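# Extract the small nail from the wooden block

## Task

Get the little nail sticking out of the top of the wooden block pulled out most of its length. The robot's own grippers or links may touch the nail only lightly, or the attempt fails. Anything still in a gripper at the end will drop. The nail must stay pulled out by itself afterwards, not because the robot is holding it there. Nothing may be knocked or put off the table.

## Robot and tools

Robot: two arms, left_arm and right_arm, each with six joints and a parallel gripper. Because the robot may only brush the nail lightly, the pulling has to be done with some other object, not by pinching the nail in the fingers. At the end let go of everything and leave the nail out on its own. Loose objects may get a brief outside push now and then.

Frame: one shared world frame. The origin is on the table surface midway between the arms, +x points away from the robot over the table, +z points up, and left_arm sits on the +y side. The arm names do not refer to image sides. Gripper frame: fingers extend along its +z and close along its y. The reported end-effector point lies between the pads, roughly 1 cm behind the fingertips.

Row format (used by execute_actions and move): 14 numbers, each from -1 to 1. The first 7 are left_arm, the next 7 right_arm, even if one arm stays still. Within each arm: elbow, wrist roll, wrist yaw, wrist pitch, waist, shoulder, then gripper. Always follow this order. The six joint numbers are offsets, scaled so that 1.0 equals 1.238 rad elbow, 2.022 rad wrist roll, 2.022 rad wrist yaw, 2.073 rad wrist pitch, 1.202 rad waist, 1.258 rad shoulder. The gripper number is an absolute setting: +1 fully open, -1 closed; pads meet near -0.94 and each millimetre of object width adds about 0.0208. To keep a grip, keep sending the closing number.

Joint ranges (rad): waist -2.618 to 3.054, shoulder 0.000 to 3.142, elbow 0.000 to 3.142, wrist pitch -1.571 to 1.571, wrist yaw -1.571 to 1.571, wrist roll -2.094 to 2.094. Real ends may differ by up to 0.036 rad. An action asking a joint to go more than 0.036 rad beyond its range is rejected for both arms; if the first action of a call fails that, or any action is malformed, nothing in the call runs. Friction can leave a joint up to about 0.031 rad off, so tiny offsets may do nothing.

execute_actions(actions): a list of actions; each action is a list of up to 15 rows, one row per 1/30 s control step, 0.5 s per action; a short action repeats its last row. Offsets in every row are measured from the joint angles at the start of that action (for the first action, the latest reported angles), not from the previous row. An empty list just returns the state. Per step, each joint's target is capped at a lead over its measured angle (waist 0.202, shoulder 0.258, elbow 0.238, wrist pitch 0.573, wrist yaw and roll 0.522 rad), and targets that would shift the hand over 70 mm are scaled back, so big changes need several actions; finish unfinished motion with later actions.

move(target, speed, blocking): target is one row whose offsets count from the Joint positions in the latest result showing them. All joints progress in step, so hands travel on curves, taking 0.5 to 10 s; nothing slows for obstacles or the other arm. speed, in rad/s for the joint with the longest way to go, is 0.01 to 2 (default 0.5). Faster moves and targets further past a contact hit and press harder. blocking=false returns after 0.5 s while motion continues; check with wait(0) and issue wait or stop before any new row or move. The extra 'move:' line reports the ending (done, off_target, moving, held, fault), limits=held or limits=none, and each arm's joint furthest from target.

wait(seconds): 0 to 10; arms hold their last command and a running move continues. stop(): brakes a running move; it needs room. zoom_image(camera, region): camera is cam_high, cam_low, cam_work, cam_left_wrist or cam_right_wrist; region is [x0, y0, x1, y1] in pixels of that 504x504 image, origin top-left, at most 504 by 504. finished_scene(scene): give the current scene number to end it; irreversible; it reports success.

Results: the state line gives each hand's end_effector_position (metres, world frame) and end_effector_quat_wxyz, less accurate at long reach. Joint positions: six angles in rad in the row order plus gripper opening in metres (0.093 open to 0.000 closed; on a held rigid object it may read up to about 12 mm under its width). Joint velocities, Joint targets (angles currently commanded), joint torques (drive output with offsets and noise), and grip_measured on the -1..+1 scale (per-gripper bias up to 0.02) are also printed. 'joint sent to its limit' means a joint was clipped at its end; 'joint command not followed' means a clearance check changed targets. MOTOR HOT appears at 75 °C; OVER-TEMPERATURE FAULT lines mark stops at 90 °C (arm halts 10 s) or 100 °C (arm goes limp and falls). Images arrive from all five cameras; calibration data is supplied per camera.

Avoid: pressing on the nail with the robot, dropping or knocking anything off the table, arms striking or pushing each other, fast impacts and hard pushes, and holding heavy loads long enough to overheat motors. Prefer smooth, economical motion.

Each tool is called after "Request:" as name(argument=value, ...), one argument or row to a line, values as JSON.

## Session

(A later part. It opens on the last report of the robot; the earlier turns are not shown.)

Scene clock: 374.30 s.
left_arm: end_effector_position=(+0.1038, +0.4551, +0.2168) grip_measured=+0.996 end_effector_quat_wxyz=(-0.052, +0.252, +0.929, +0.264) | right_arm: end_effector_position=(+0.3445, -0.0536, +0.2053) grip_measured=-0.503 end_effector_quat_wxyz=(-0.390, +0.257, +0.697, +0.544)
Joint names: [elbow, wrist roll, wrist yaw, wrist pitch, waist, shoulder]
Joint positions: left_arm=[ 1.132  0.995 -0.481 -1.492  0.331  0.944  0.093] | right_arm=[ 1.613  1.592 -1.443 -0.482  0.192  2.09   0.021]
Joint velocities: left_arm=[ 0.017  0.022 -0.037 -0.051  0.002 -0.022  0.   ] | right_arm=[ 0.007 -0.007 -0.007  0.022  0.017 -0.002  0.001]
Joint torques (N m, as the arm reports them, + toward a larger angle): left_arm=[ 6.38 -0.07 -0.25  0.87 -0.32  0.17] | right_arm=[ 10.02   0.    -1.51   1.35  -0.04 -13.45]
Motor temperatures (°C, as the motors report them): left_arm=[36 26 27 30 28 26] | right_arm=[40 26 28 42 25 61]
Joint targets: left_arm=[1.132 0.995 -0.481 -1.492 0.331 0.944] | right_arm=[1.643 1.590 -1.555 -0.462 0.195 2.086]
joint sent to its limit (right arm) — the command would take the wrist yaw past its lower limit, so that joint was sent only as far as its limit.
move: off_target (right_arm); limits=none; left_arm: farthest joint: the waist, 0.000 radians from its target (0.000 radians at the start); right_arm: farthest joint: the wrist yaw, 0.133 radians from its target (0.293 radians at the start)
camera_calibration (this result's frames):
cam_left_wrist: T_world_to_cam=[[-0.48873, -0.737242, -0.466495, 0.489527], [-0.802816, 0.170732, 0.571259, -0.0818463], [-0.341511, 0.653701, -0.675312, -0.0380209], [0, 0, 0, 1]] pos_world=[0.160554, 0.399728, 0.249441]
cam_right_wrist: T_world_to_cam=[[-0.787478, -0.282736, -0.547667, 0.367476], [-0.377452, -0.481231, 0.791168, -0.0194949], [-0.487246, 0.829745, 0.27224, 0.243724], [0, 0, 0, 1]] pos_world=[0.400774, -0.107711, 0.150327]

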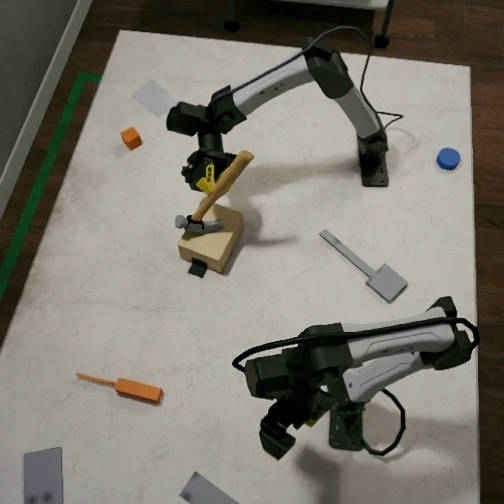

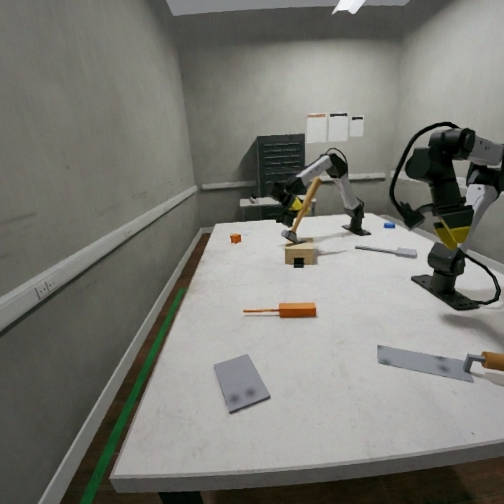

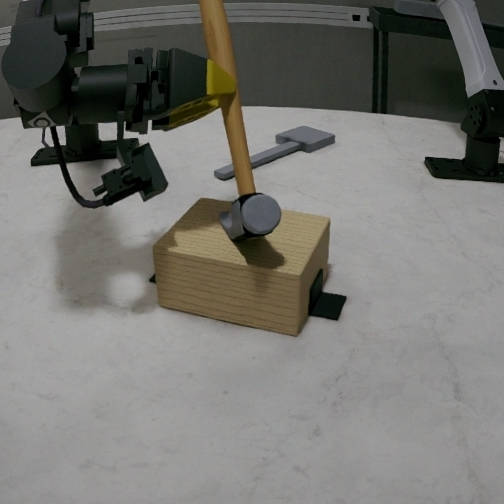

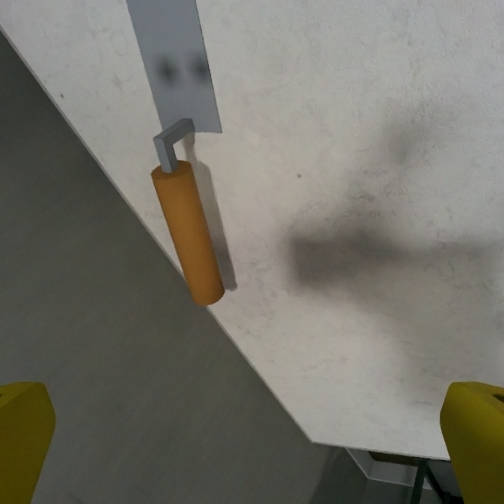

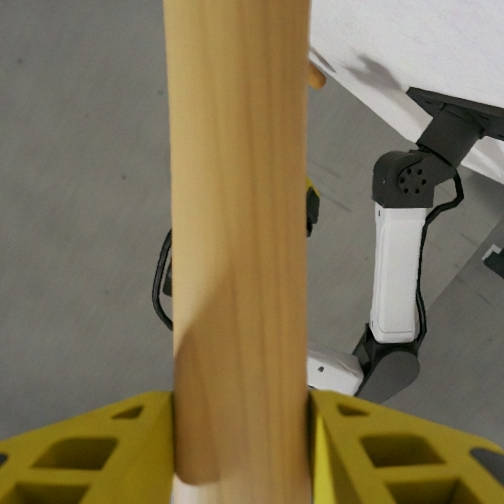

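Request:
move(
  target=[0,0,0,0,0,0,1, 0.24,0.165,-0.05,-0.054,0,0.125,-1],
  speed=0.2,
)

Request:
zoom_image(
  camera="cam_high",
  region=[150, 150, 270, 270],
)

Request:
zoom_image(
  camera="cam_low",
  region=[265, 205, 325, 265],
)

Scene clock: 385.07 s.
left_arm: end_effector_position=(+0.1038, +0.4551, +0.2168) grip_measured=+0.996 end_effector_quat_wxyz=(-0.052, +0.252, +0.929, +0.264) | right_arm: end_effector_position=(+0.3757, -0.0380, +0.2092) grip_measured=-0.503 end_effector_quat_wxyz=(-0.475, +0.337, +0.652, +0.486)
Joint names: [elbow, wrist roll, wrist yaw, wrist pitch, waist, shoulder]
Joint positions: left_arm=[ 1.132  0.995 -0.481 -1.492  0.331  0.944  0.093] | right_arm=[ 1.87   1.857 -1.477 -0.585  0.199  2.251  0.021]
Joint velocities: left_arm=[-0.002 -0.022 -0.051 -0.022 -0.012 -0.002 -0.   ] | right_arm=[-0.017 -0.037 -0.022  0.037  0.012 -0.017 -0.001]
Joint torques (N m, as the arm reports them, + toward a larger angle): left_arm=[ 6.43 -0.08 -0.25  0.88 -0.29  0.22] | right_arm=[ 11.14   0.8   -1.15   1.04  -0.69 -15.15]
Motor temperatures (°C, as the motors report them): left_arm=[36 26 27 30 28 26] | right_arm=[41 26 29 41 25 62]
Joint targets: left_arm=[1.132 0.995 -0.481 -1.492 0.331 0.944] | right_arm=[1.910 1.925 -1.544 -0.594 0.192 2.248]
move: off_target (right_arm); limits=none; left_arm: farthest joint: the waist, 0.000 radians from its target (0.000 radians at the start); right_arm: farthest joint: the wrist yaw, 0.068 radians from its target (0.101 radians at the start)
camera_calibration (this result's frames):
cam_left_wrist: T_world_to_cam=[[-0.48873, -0.737242, -0.466495, 0.489527], [-0.802816, 0.170732, 0.571259, -0.0818463], [-0.341511, 0.653701, -0.675312, -0.0380209], [0, 0, 0, 1]] pos_world=[0.160554, 0.399728, 0.249441]
cam_right_wrist: T_world_to_cam=[[-0.902564, -0.306151, -0.302738, 0.389614], [-0.148275, -0.439106, 0.886115, -0.107675], [-0.404219, 0.844664, 0.350927, 0.197892], [0, 0, 0, 1]] pos_world=[0.415677, -0.0951521, 0.143918]

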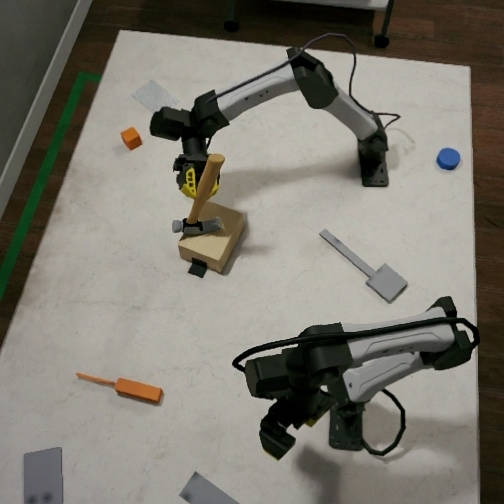

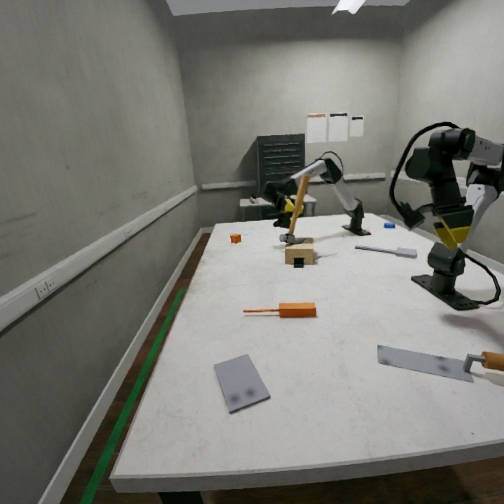

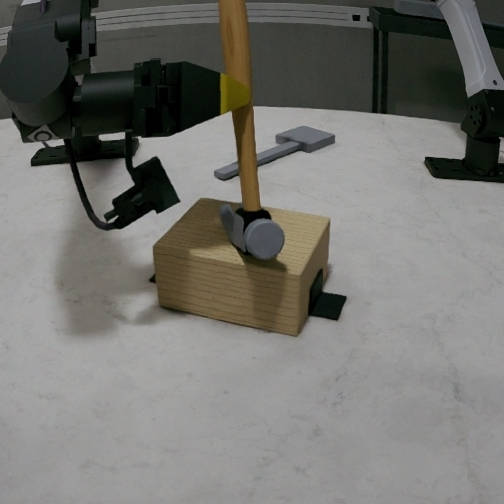

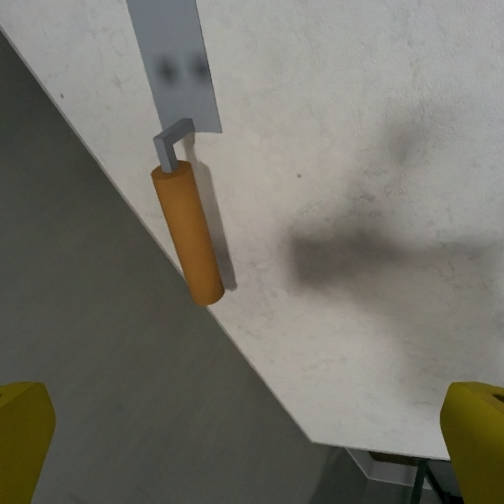

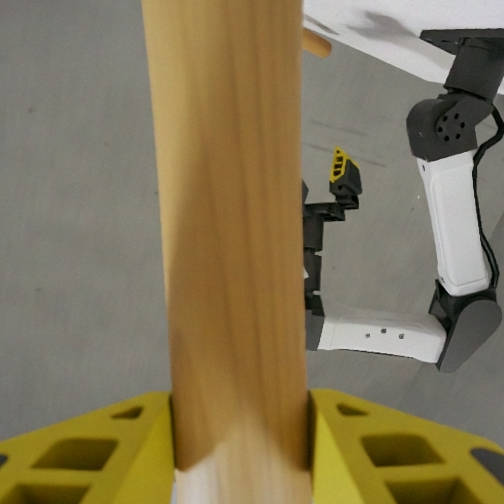

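Region (150, 150, 270, 270) of cam_high's 504x504 image, scaled by 4.200, with more detail than that image has.

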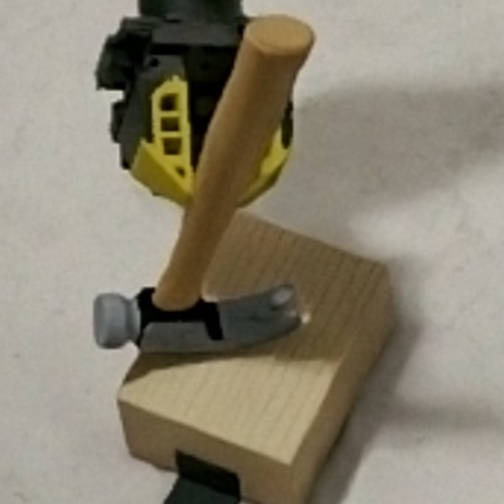

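Region (265, 205, 325, 265) of cam_low's 504x504 image, scaled by 8.400, with more detail than that image has.

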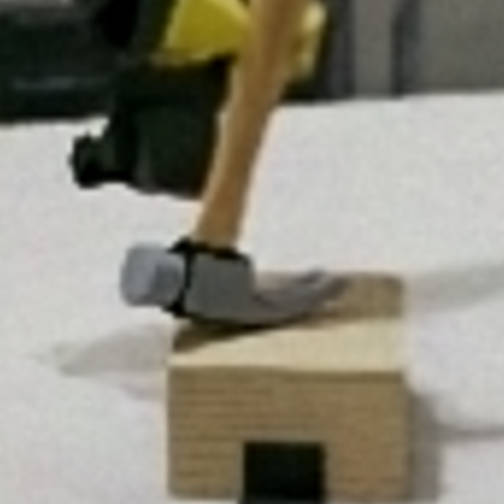

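Request:
move(
  target=[0,0,0,0,0,0,1, 0.435,0.11,-0.033,-0.18,-0.012,0.222,-1],
  speed=0.25,
)

Request:
zoom_image(
  camera="cam_work",
  region=[190, 170, 330, 290],
)

Request:
zoom_image(
  camera="cam_low",
  region=[265, 205, 325, 265],
)

Scene clock: 396.30 s.
left_arm: end_effector_position=(+0.1038, +0.4551, +0.2168) grip_measured=+0.996 end_effector_quat_wxyz=(-0.052, +0.252, +0.929, +0.264) | right_arm: end_effector_position=(+0.3946, -0.0273, +0.2073) grip_measured=-0.503 end_effector_quat_wxyz=(+0.573, -0.411, -0.585, -0.401)
Joint names: [elbow, wrist roll, wrist yaw, wrist pitch, waist, shoulder]
Joint positions: left_arm=[ 1.132  0.995 -0.481 -1.492  0.331  0.944  0.093] | right_arm=[ 2.338  1.871 -1.547 -1.09   0.205  2.52   0.021]
Joint velocities: left_arm=[-0.007  0.022 -0.007 -0.022  0.022  0.012  0.   ] | right_arm=[-0.007  0.037 -0.081  0.022 -0.002 -0.017  0.001]
Joint torques (N m, as the arm reports them, + toward a larger angle): left_arm=[ 6.41 -0.08 -0.24  0.87 -0.31  0.14] | right_arm=[ 13.49   2.37  -0.58   2.01  -1.85 -15.53]
Motor temperatures (°C, as the motors report them): left_arm=[36 26 27 30 28 26] | right_arm=[43 26 28 41 25 64]
Joint targets: left_arm=[1.132 0.995 -0.481 -1.492 0.331 0.944] | right_arm=[2.408 2.080 -1.543 -0.958 0.184 2.531]
move: off_target (right_arm); limits=none; left_arm: farthest joint: the waist, 0.000 radians from its target (0.000 radians at the start); right_arm: farthest joint: the wrist roll, 0.208 radians from its target (0.222 radians at the start)
camera_calibration (this result's frames):
cam_left_wrist: T_world_to_cam=[[-0.48873, -0.737242, -0.466495, 0.489527], [-0.802816, 0.170732, 0.571259, -0.0818463], [-0.341511, 0.653701, -0.675312, -0.0380209], [0, 0, 0, 1]] pos_world=[0.160554, 0.399728, 0.249441]
cam_right_wrist: T_world_to_cam=[[-0.937873, -0.346755, 0.0124283, 0.356971], [0.157551, -0.393669, 0.90565, -0.222029], [-0.309147, 0.851343, 0.423843, 0.144644], [0, 0, 0, 1]] pos_world=[0.414491, -0.086766, 0.135338]

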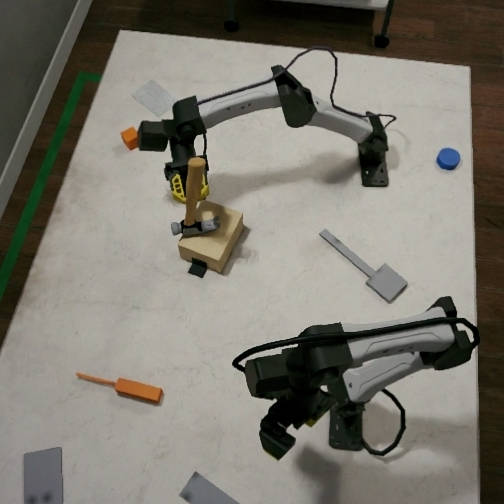

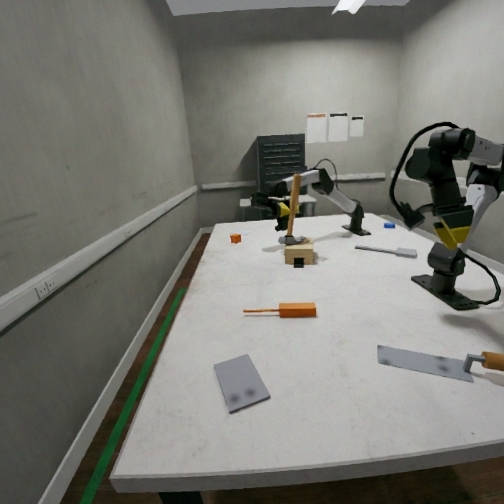

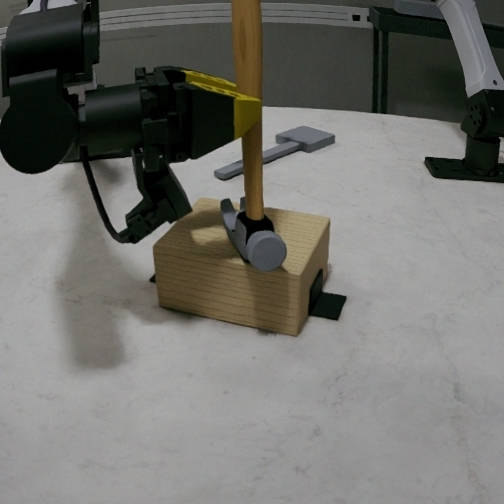

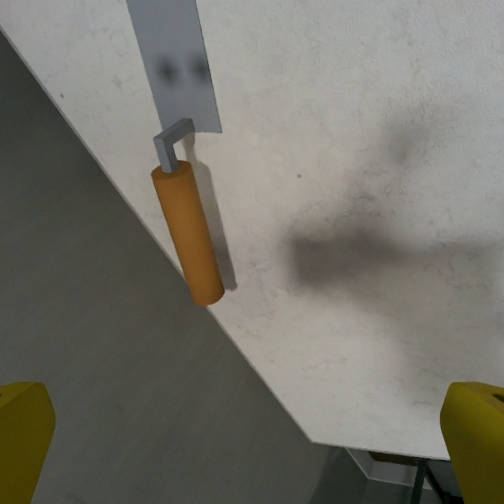

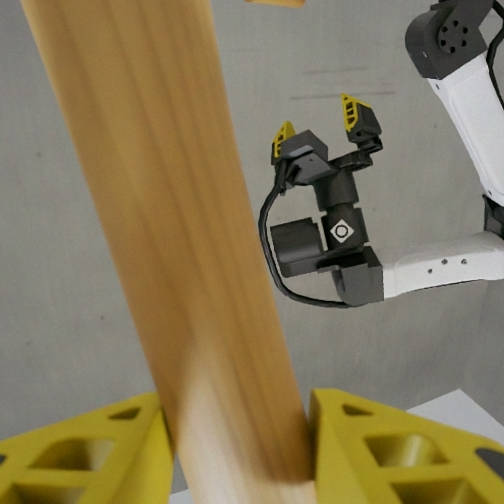

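Region (190, 170, 330, 290) of cam_work's 504x504 image, scaled by 3.600, with more detail than that image has; it fills the top 432 rows of this view, and the rest is white.

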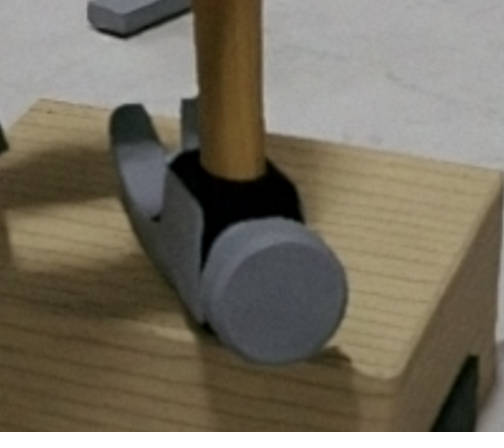

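Region (265, 205, 325, 265) of cam_low's 504x504 image, scaled by 8.400, with more detail than that image has.

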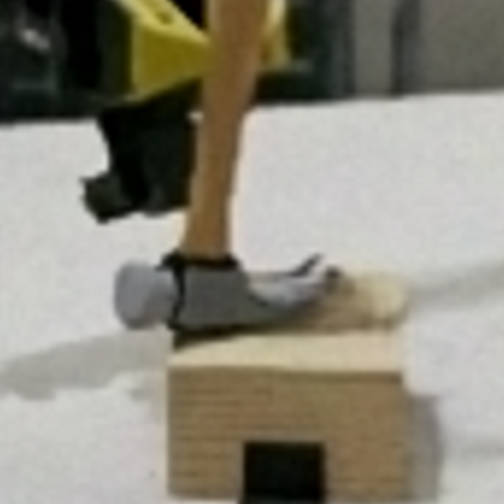

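Request:
move(
  target=[0,0,0,0,0,0,1, 0.02,-0.07,0,0,0,-0.005,1],
  speed=0.3,
)

Scene clock: 416.43 s.
left_arm: end_effector_position=(+0.1038, +0.4551, +0.2168) grip_measured=+0.996 end_effector_quat_wxyz=(-0.052, +0.252, +0.929, +0.264) | right_arm: end_effector_position=(+0.3930, -0.0269, +0.2053) grip_measured=+1.000 end_effector_quat_wxyz=(+0.548, -0.376, -0.609, -0.432)
Joint names: [elbow, wrist roll, wrist yaw, wrist pitch, waist, shoulder]
Joint positions: left_arm=[ 1.132  0.995 -0.481 -1.492  0.331  0.944  0.093] | right_arm=[ 2.334  1.737 -1.544 -1.105  0.206  2.521  0.093]
Joint velocities: left_arm=[-0.007 -0.007  0.081 -0.022  0.012 -0.007 -0.001] | right_arm=[-0.007  0.051 -0.022  0.007  0.002  0.002  0.   ]
Joint torques (N m, as the arm reports them, + toward a larger angle): left_arm=[ 6.42 -0.08 -0.24  0.87 -0.27  0.2 ] | right_arm=[  9.7   -0.09  -0.63   0.83  -0.29 -17.  ]
Motor temperatures (°C, as the motors report them): left_arm=[36 26 27 30 28 26] | right_arm=[46 30 28 43 25 67]
Joint targets: left_arm=[1.132 0.995 -0.481 -1.492 0.331 0.944] | right_arm=[2.362 1.729 -1.547 -1.090 0.205 2.513]
move: off_target (right_arm); limits=none; left_arm: farthest joint: the waist, 0.000 radians from its target (0.000 radians at the start); right_arm: farthest joint: the elbow, 0.029 radians from its target (0.025 radians at the start)
camera_calibration (this result's frames):
cam_left_wrist: T_world_to_cam=[[-0.48873, -0.737242, -0.466495, 0.489527], [-0.802816, 0.170732, 0.571259, -0.0818463], [-0.341511, 0.653701, -0.675312, -0.0380209], [0, 0, 0, 1]] pos_world=[0.160554, 0.399728, 0.249441]
cam_right_wrist: T_world_to_cam=[[-0.93139, -0.349166, -0.102934, 0.376646], [0.0602426, -0.426717, 0.902377, -0.181711], [-0.359003, 0.834264, 0.418474, 0.164899], [0, 0, 0, 1]] pos_world=[0.42095, -0.0835959, 0.133736]

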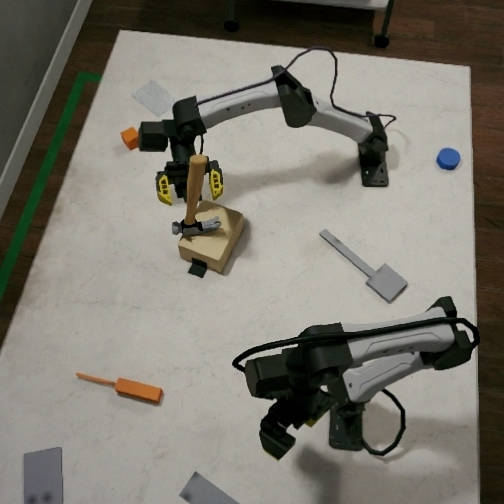

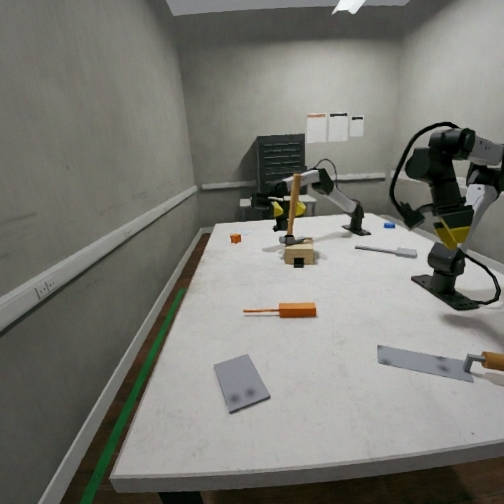

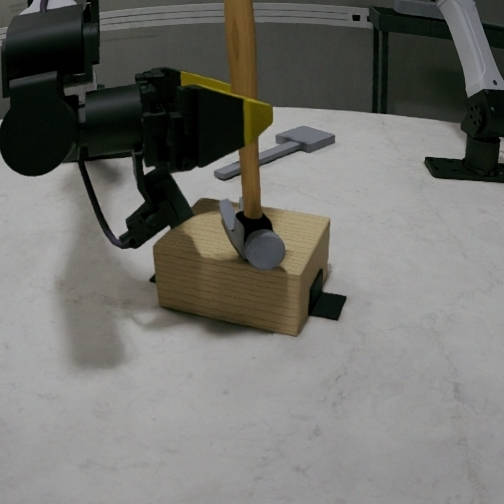

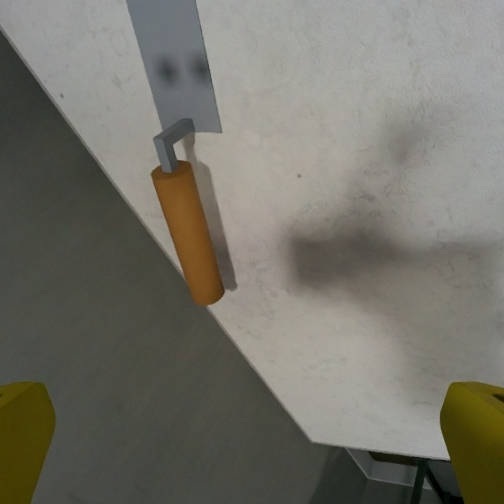

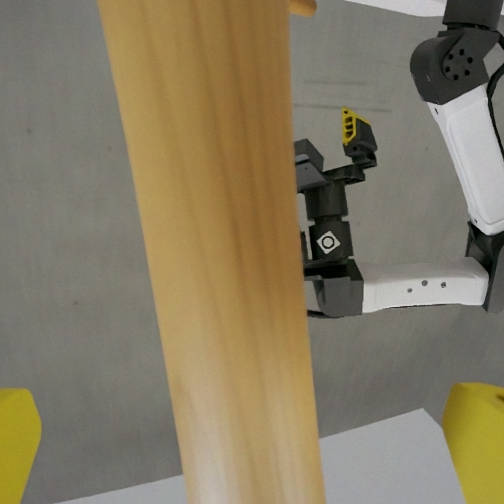

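Request:
move(
  target=[0,0,0,0,0,0,1, -0.24,0,0,0.06,-0.16,-0.15,1],
  speed=0.4,
)

Request:
move(
  target=[0,0,0,0,0,0,1, -0.96,-0.86,1.0,0.75,0,-0.74,1],
  speed=1.0,
)

Scene clock: 424.97 s.
left_arm: end_effector_position=(+0.1038, +0.4551, +0.2168) grip_measured=+0.996 end_effector_quat_wxyz=(-0.052, +0.252, +0.929, +0.264) | right_arm: end_effector_position=(+0.4204, -0.1174, +0.2146) grip_measured=+1.000 end_effector_quat_wxyz=(+0.503, -0.431, -0.572, -0.484)
Joint names: [elbow, wrist roll, wrist yaw, wrist pitch, waist, shoulder]
Joint positions: left_arm=[ 1.132  0.995 -0.481 -1.492  0.331  0.944  0.093] | right_arm=[ 2.058  1.736 -1.544 -0.996  0.015  2.346  0.093]
Joint velocities: left_arm=[-0.012 -0.051 -0.022 -0.022 -0.007 -0.002  0.001] | right_arm=[-0.002  0.066 -0.007  0.095 -0.002 -0.012  0.   ]
Joint torques (N m, as the arm reports them, + toward a larger angle): left_arm=[ 6.38 -0.08 -0.24  0.88 -0.25  0.21] | right_arm=[  5.26   0.04  -0.58   0.84  -0.04 -16.3 ]
Motor temperatures (°C, as the motors report them): left_arm=[36 26 27 30 28 26] | right_arm=[46 28 27 41 25 70]
Joint targets: left_arm=[1.132 0.995 -0.481 -1.492 0.331 0.944] | right_arm=[2.037 1.737 -1.544 -0.980 0.014 2.332]
move: off_target (right_arm); limits=none; left_arm: farthest joint: the waist, 0.000 radians from its target (0.000 radians at the start); right_arm: farthest joint: the elbow, 0.021 radians from its target (0.297 radians at the start)
camera_calibration (this result's frames):
cam_left_wrist: T_world_to_cam=[[-0.48873, -0.737242, -0.466495, 0.489527], [-0.802816, 0.170732, 0.571259, -0.0818463], [-0.341511, 0.653701, -0.675312, -0.0380209], [0, 0, 0, 1]] pos_world=[0.160554, 0.399728, 0.249441]
cam_right_wrist: T_world_to_cam=[[-0.980163, -0.165025, -0.109762, 0.415093], [-0.0283462, -0.431393, 0.901719, -0.193541], [-0.196156, 0.886942, 0.418157, 0.184194], [0, 0, 0, 1]] pos_world=[0.437503, -0.178361, 0.143059]

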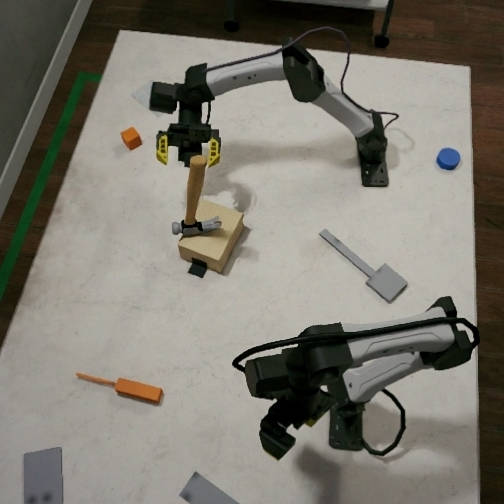

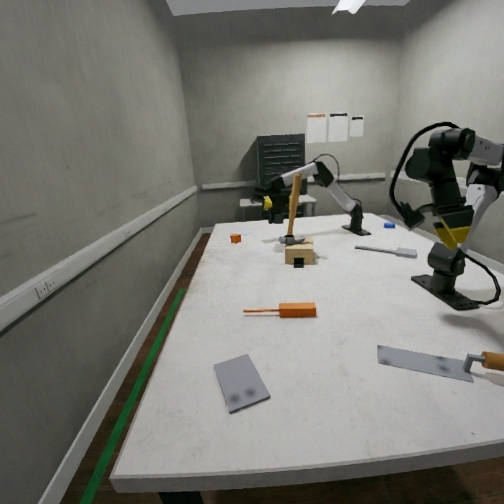

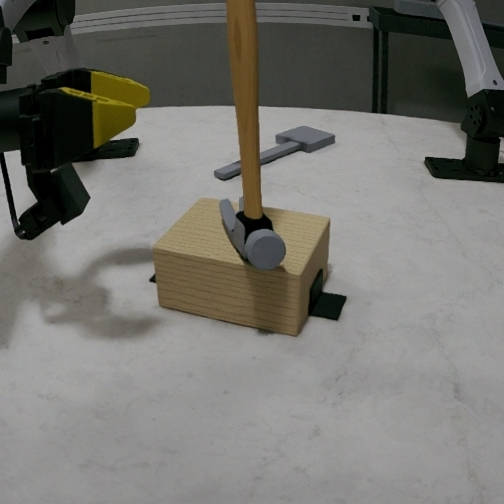

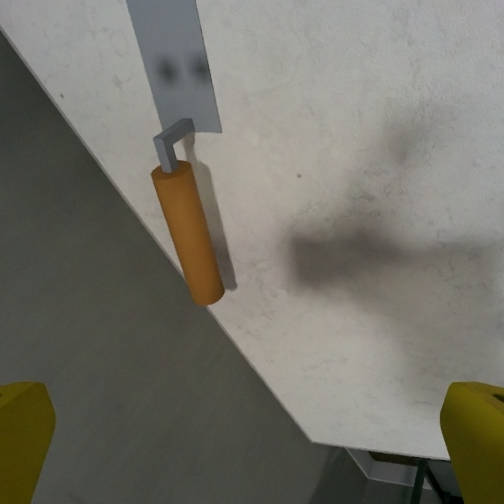

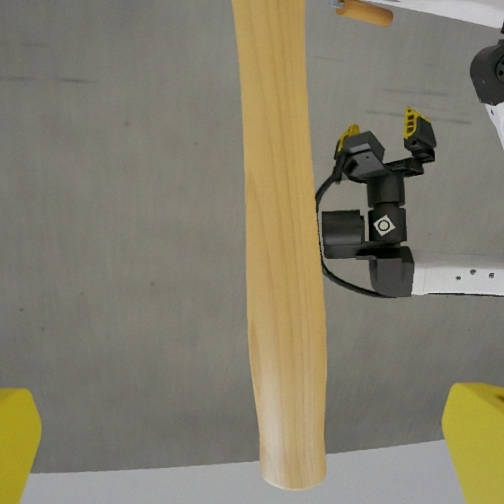

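Scene clock: 427.90 s.
left_arm: end_effector_position=(+0.1038, +0.4551, +0.2168) grip_measured=+0.996 end_effector_quat_wxyz=(-0.052, +0.252, +0.929, +0.264) | right_arm: end_effector_position=(+0.4302, -0.3631, +0.3016) grip_measured=+1.000 end_effector_quat_wxyz=(+0.701, +0.108, +0.698, -0.103)
Joint names: [elbow, wrist roll, wrist yaw, wrist pitch, waist, shoulder]
Joint positions: left_arm=[ 1.132  0.995 -0.481 -1.492  0.331  0.944  0.093] | right_arm=[0.89  0.005 0.466 0.542 0.015 1.428 0.093]
Joint velocities: left_arm=[-0.012 -0.007 -0.022 -0.051 -0.012 -0.002  0.001] | right_arm=[-0.002 -0.022  0.022  0.037 -0.002  0.002  0.   ]
Joint torques (N m, as the arm reports them, + toward a larger angle): left_arm=[ 6.39 -0.07 -0.24  0.88 -0.3   0.22] | right_arm=[ 6.66 -0.06  0.09  2.3  -0.15 -8.14]
Motor temperatures (°C, as the motors report them): left_arm=[36 26 27 30 28 26] | right_arm=[45 28 27 41 25 69]
Joint targets: left_arm=[1.132 0.995 -0.481 -1.492 0.331 0.944] | right_arm=[0.869 -0.002 0.478 0.558 0.015 1.415]
move: done; limits=none; left_arm: farthest joint: the waist, 0.000 radians from its target (0.000 radians at the start); right_arm: farthest joint: the elbow, 0.020 radians from its target (1.188 radians at the start)
camera_calibration (this result's frames):
cam_left_wrist: T_world_to_cam=[[-0.48873, -0.737242, -0.466495, 0.489527], [-0.802816, 0.170732, 0.571259, -0.0818463], [-0.341511, 0.653701, -0.675312, -0.0380209], [0, 0, 0, 1]] pos_world=[0.160554, 0.399728, 0.249441]
cam_right_wrist: T_world_to_cam=[[-0.300847, -0.953518, -0.017188, -0.212768], [-0.416443, 0.147564, -0.897106, 0.541931], [0.857943, -0.262734, -0.44148, -0.244058], [0, 0, 0, 1]] pos_world=[0.371061, -0.34697, 0.374766]

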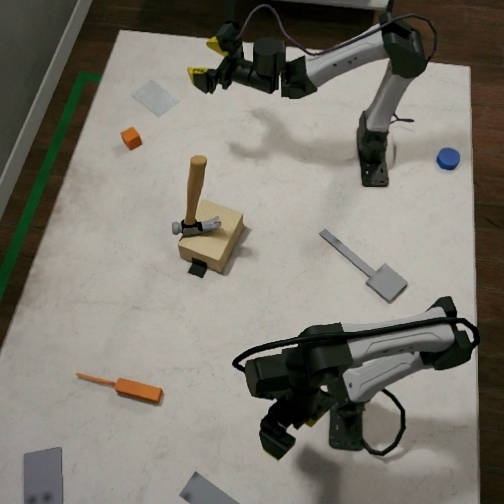

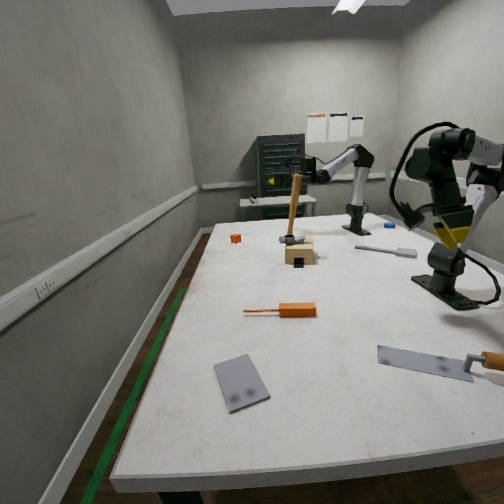

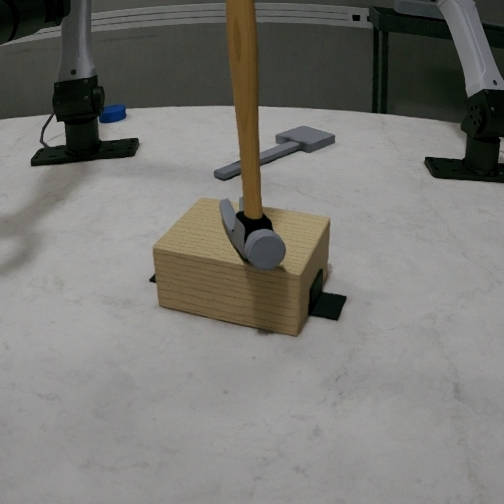

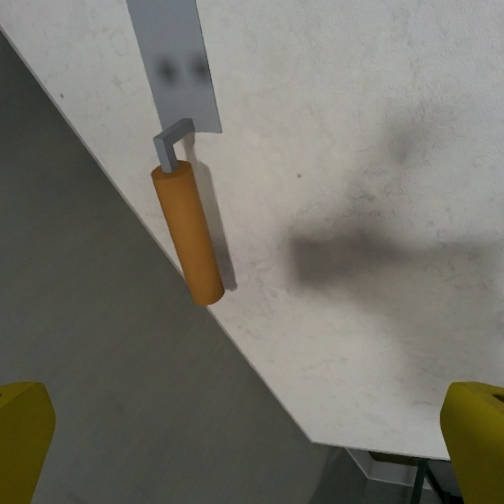

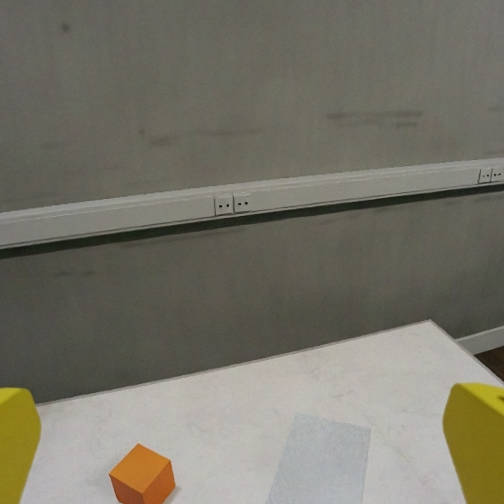

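Request:
move(
  target=[0,0,0,0,0,0,1, -0.06,0,0.08,0.03,0.675,0,1],
  speed=0.7,
)

Scene clock: 437.97 s.
left_arm: end_effector_position=(+0.1038, +0.4551, +0.2168) grip_measured=+0.996 end_effector_quat_wxyz=(-0.052, +0.252, +0.929, +0.264) | right_arm: end_effector_position=(+0.2983, -0.0609, +0.2865) grip_measured=+1.000 end_effector_quat_wxyz=(+0.694, -0.126, +0.697, +0.126)
Joint names: [elbow, wrist roll, wrist yaw, wrist pitch, waist, shoulder]
Joint positions: left_arm=[ 1.132  0.995 -0.481 -1.492  0.331  0.944  0.093] | right_arm=[0.835 0.004 0.615 0.587 0.823 1.428 0.093]
Joint velocities: left_arm=[-0.007 -0.007 -0.037  0.081  0.002  0.002 -0.   ] | right_arm=[-0.002  0.007 -0.125 -0.007 -0.007  0.022  0.   ]
Joint torques (N m, as the arm reports them, + toward a larger angle): left_arm=[ 6.39 -0.07 -0.24  0.88 -0.28  0.18] | right_arm=[ 6.6   0.01  0.13  2.24  0.1  -6.75]
Motor temperatures (°C, as the motors report them): left_arm=[36 26 27 30 28 26] | right_arm=[44 27 27 43 25 65]
Joint targets: left_arm=[1.132 0.995 -0.481 -1.492 0.331 0.944] | right_arm=[0.815 0.005 0.627 0.604 0.826 1.428]
move: done; limits=none; left_arm: farthest joint: the waist, 0.000 radians from its target (0.000 radians at the start); right_arm: farthest joint: the elbow, 0.020 radians from its target (0.074 radians at the start)
camera_calibration (this result's frames):
cam_left_wrist: T_world_to_cam=[[-0.48873, -0.737242, -0.466495, 0.489527], [-0.802816, 0.170732, 0.571259, -0.0818463], [-0.341511, 0.653701, -0.675312, -0.0380209], [0, 0, 0, 1]] pos_world=[0.160554, 0.399728, 0.249441]
cam_right_wrist: T_world_to_cam=[[0.345757, -0.938253, -0.0115445, -0.158081], [-0.424359, -0.145384, -0.893747, 0.412513], [0.836882, 0.313918, -0.448423, -0.0147802], [0, 0, 0, 1]] pos_world=[0.24208, -0.0837074, 0.360229]

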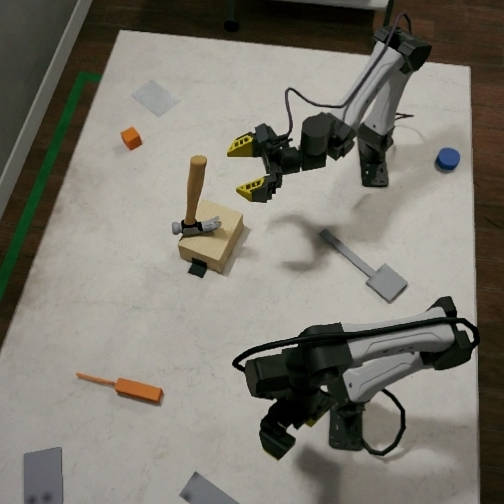

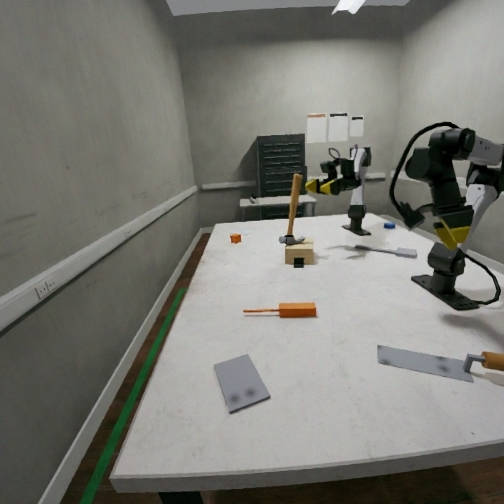

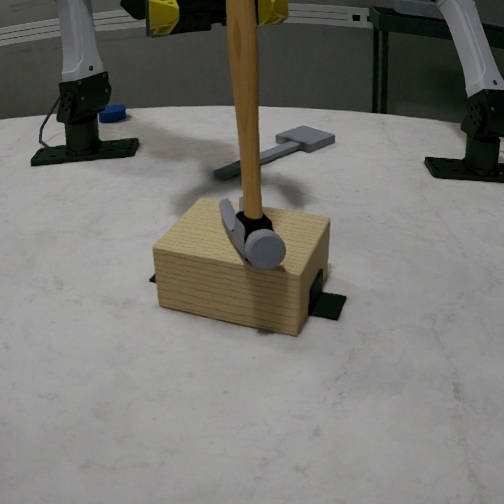

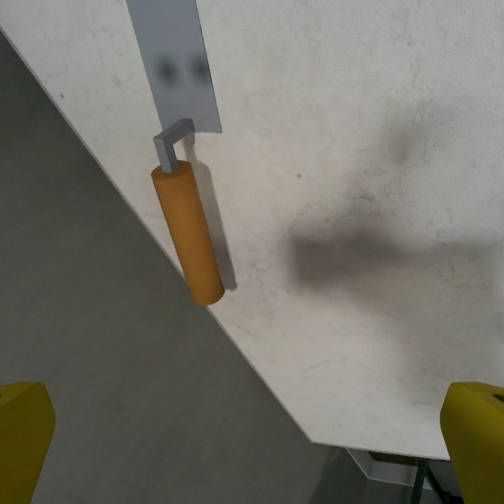

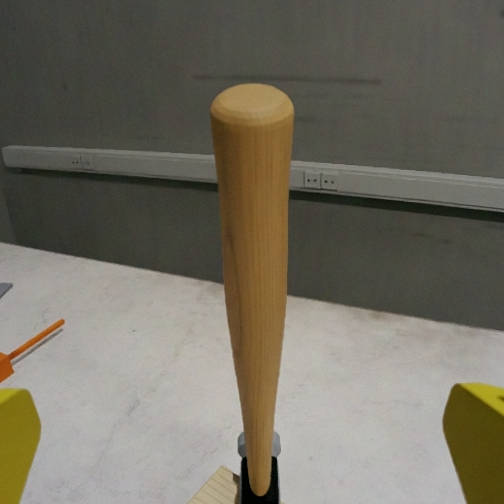

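Request:
move(
  target=[0,0,0,0,0,0,1, 0.265,0,-0.077,0,-0.124,0.242,1],
  speed=0.4,
)

Scene clock: 446.53 s.
left_arm: end_effector_position=(+0.1038, +0.4551, +0.2168) grip_measured=+0.996 end_effector_quat_wxyz=(-0.052, +0.252, +0.929, +0.264) | right_arm: end_effector_position=(+0.3836, -0.0289, +0.2925) grip_measured=+1.000 end_effector_quat_wxyz=(+0.698, -0.123, +0.694, +0.130)
Joint names: [elbow, wrist roll, wrist yaw, wrist pitch, waist, shoulder]
Joint positions: left_arm=[ 1.132  0.995 -0.481 -1.492  0.331  0.944  0.093] | right_arm=[1.141 0.004 0.472 0.587 0.68  1.72  0.093]
Joint velocities: left_arm=[-0.017  0.051 -0.081  0.007 -0.002  0.002 -0.   ] | right_arm=[-0.007  0.022 -0.022  0.007  0.017 -0.027  0.   ]
Joint torques (N m, as the arm reports them, + toward a larger angle): left_arm=[ 6.45 -0.07 -0.24  0.88 -0.26  0.21] | right_arm=[10.2   0.05 -0.17  2.16 -0.81 -8.99]
Motor temperatures (°C, as the motors report them): left_arm=[36 26 27 30 28 26] | right_arm=[43 27 27 44 25 62]
Joint targets: left_arm=[1.132 0.995 -0.481 -1.492 0.331 0.944] | right_arm=[1.163 0.004 0.459 0.587 0.673 1.733]
move: off_target (right_arm); limits=none; left_arm: farthest joint: the waist, 0.000 radians from its target (0.000 radians at the start); right_arm: farthest joint: the elbow, 0.022 radians from its target (0.328 radians at the start)
camera_calibration (this result's frames):
cam_left_wrist: T_world_to_cam=[[-0.48873, -0.737242, -0.466495, 0.489527], [-0.802816, 0.170732, 0.571259, -0.0818463], [-0.341511, 0.653701, -0.675312, -0.0380209], [0, 0, 0, 1]] pos_world=[0.160554, 0.399728, 0.249441]
cam_right_wrist: T_world_to_cam=[[0.346605, -0.937828, -0.0185469, -0.155776], [-0.416524, -0.136164, -0.89887, 0.457469], [0.84046, 0.319278, -0.437822, -0.0977831], [0, 0, 0, 1]] pos_world=[0.326722, -0.0525801, 0.365504]

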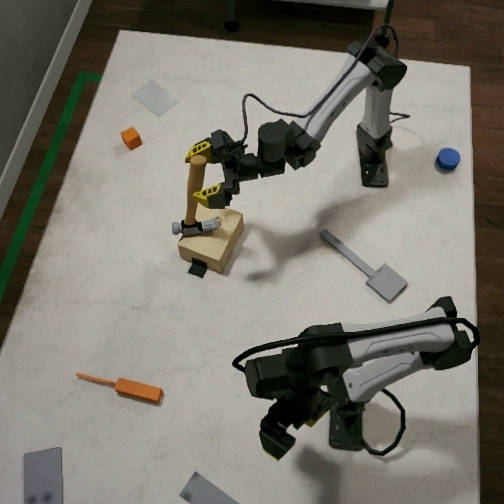

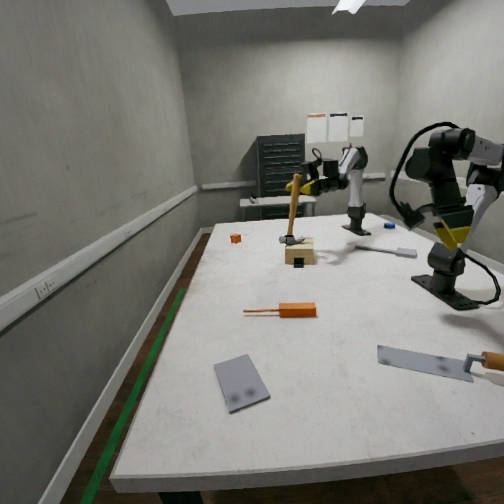

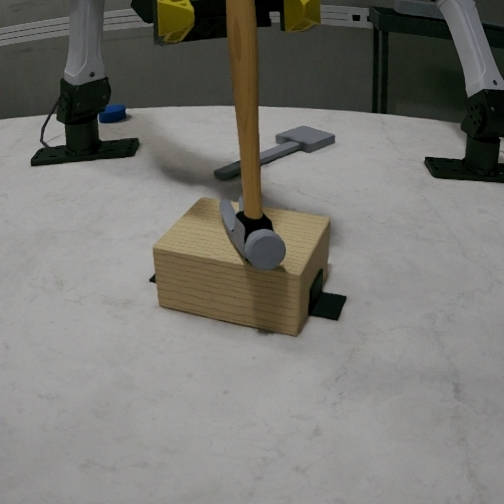

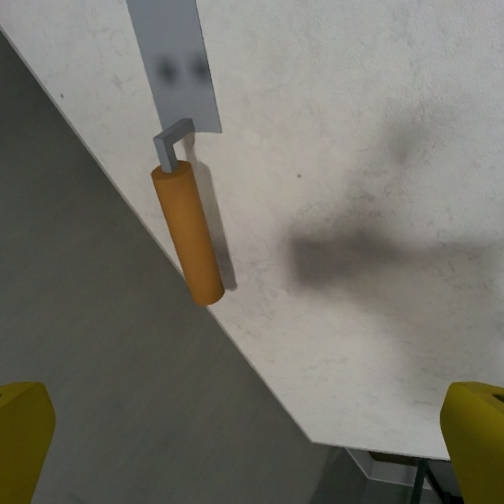

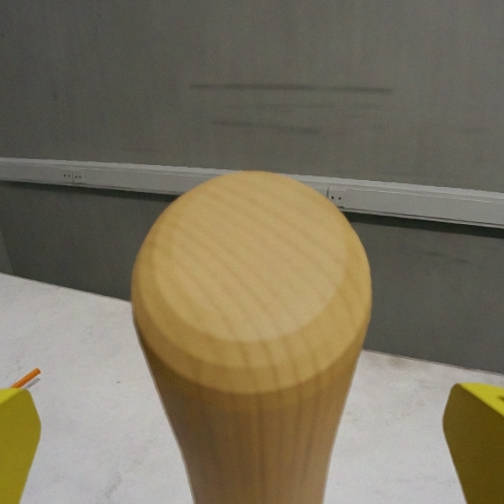

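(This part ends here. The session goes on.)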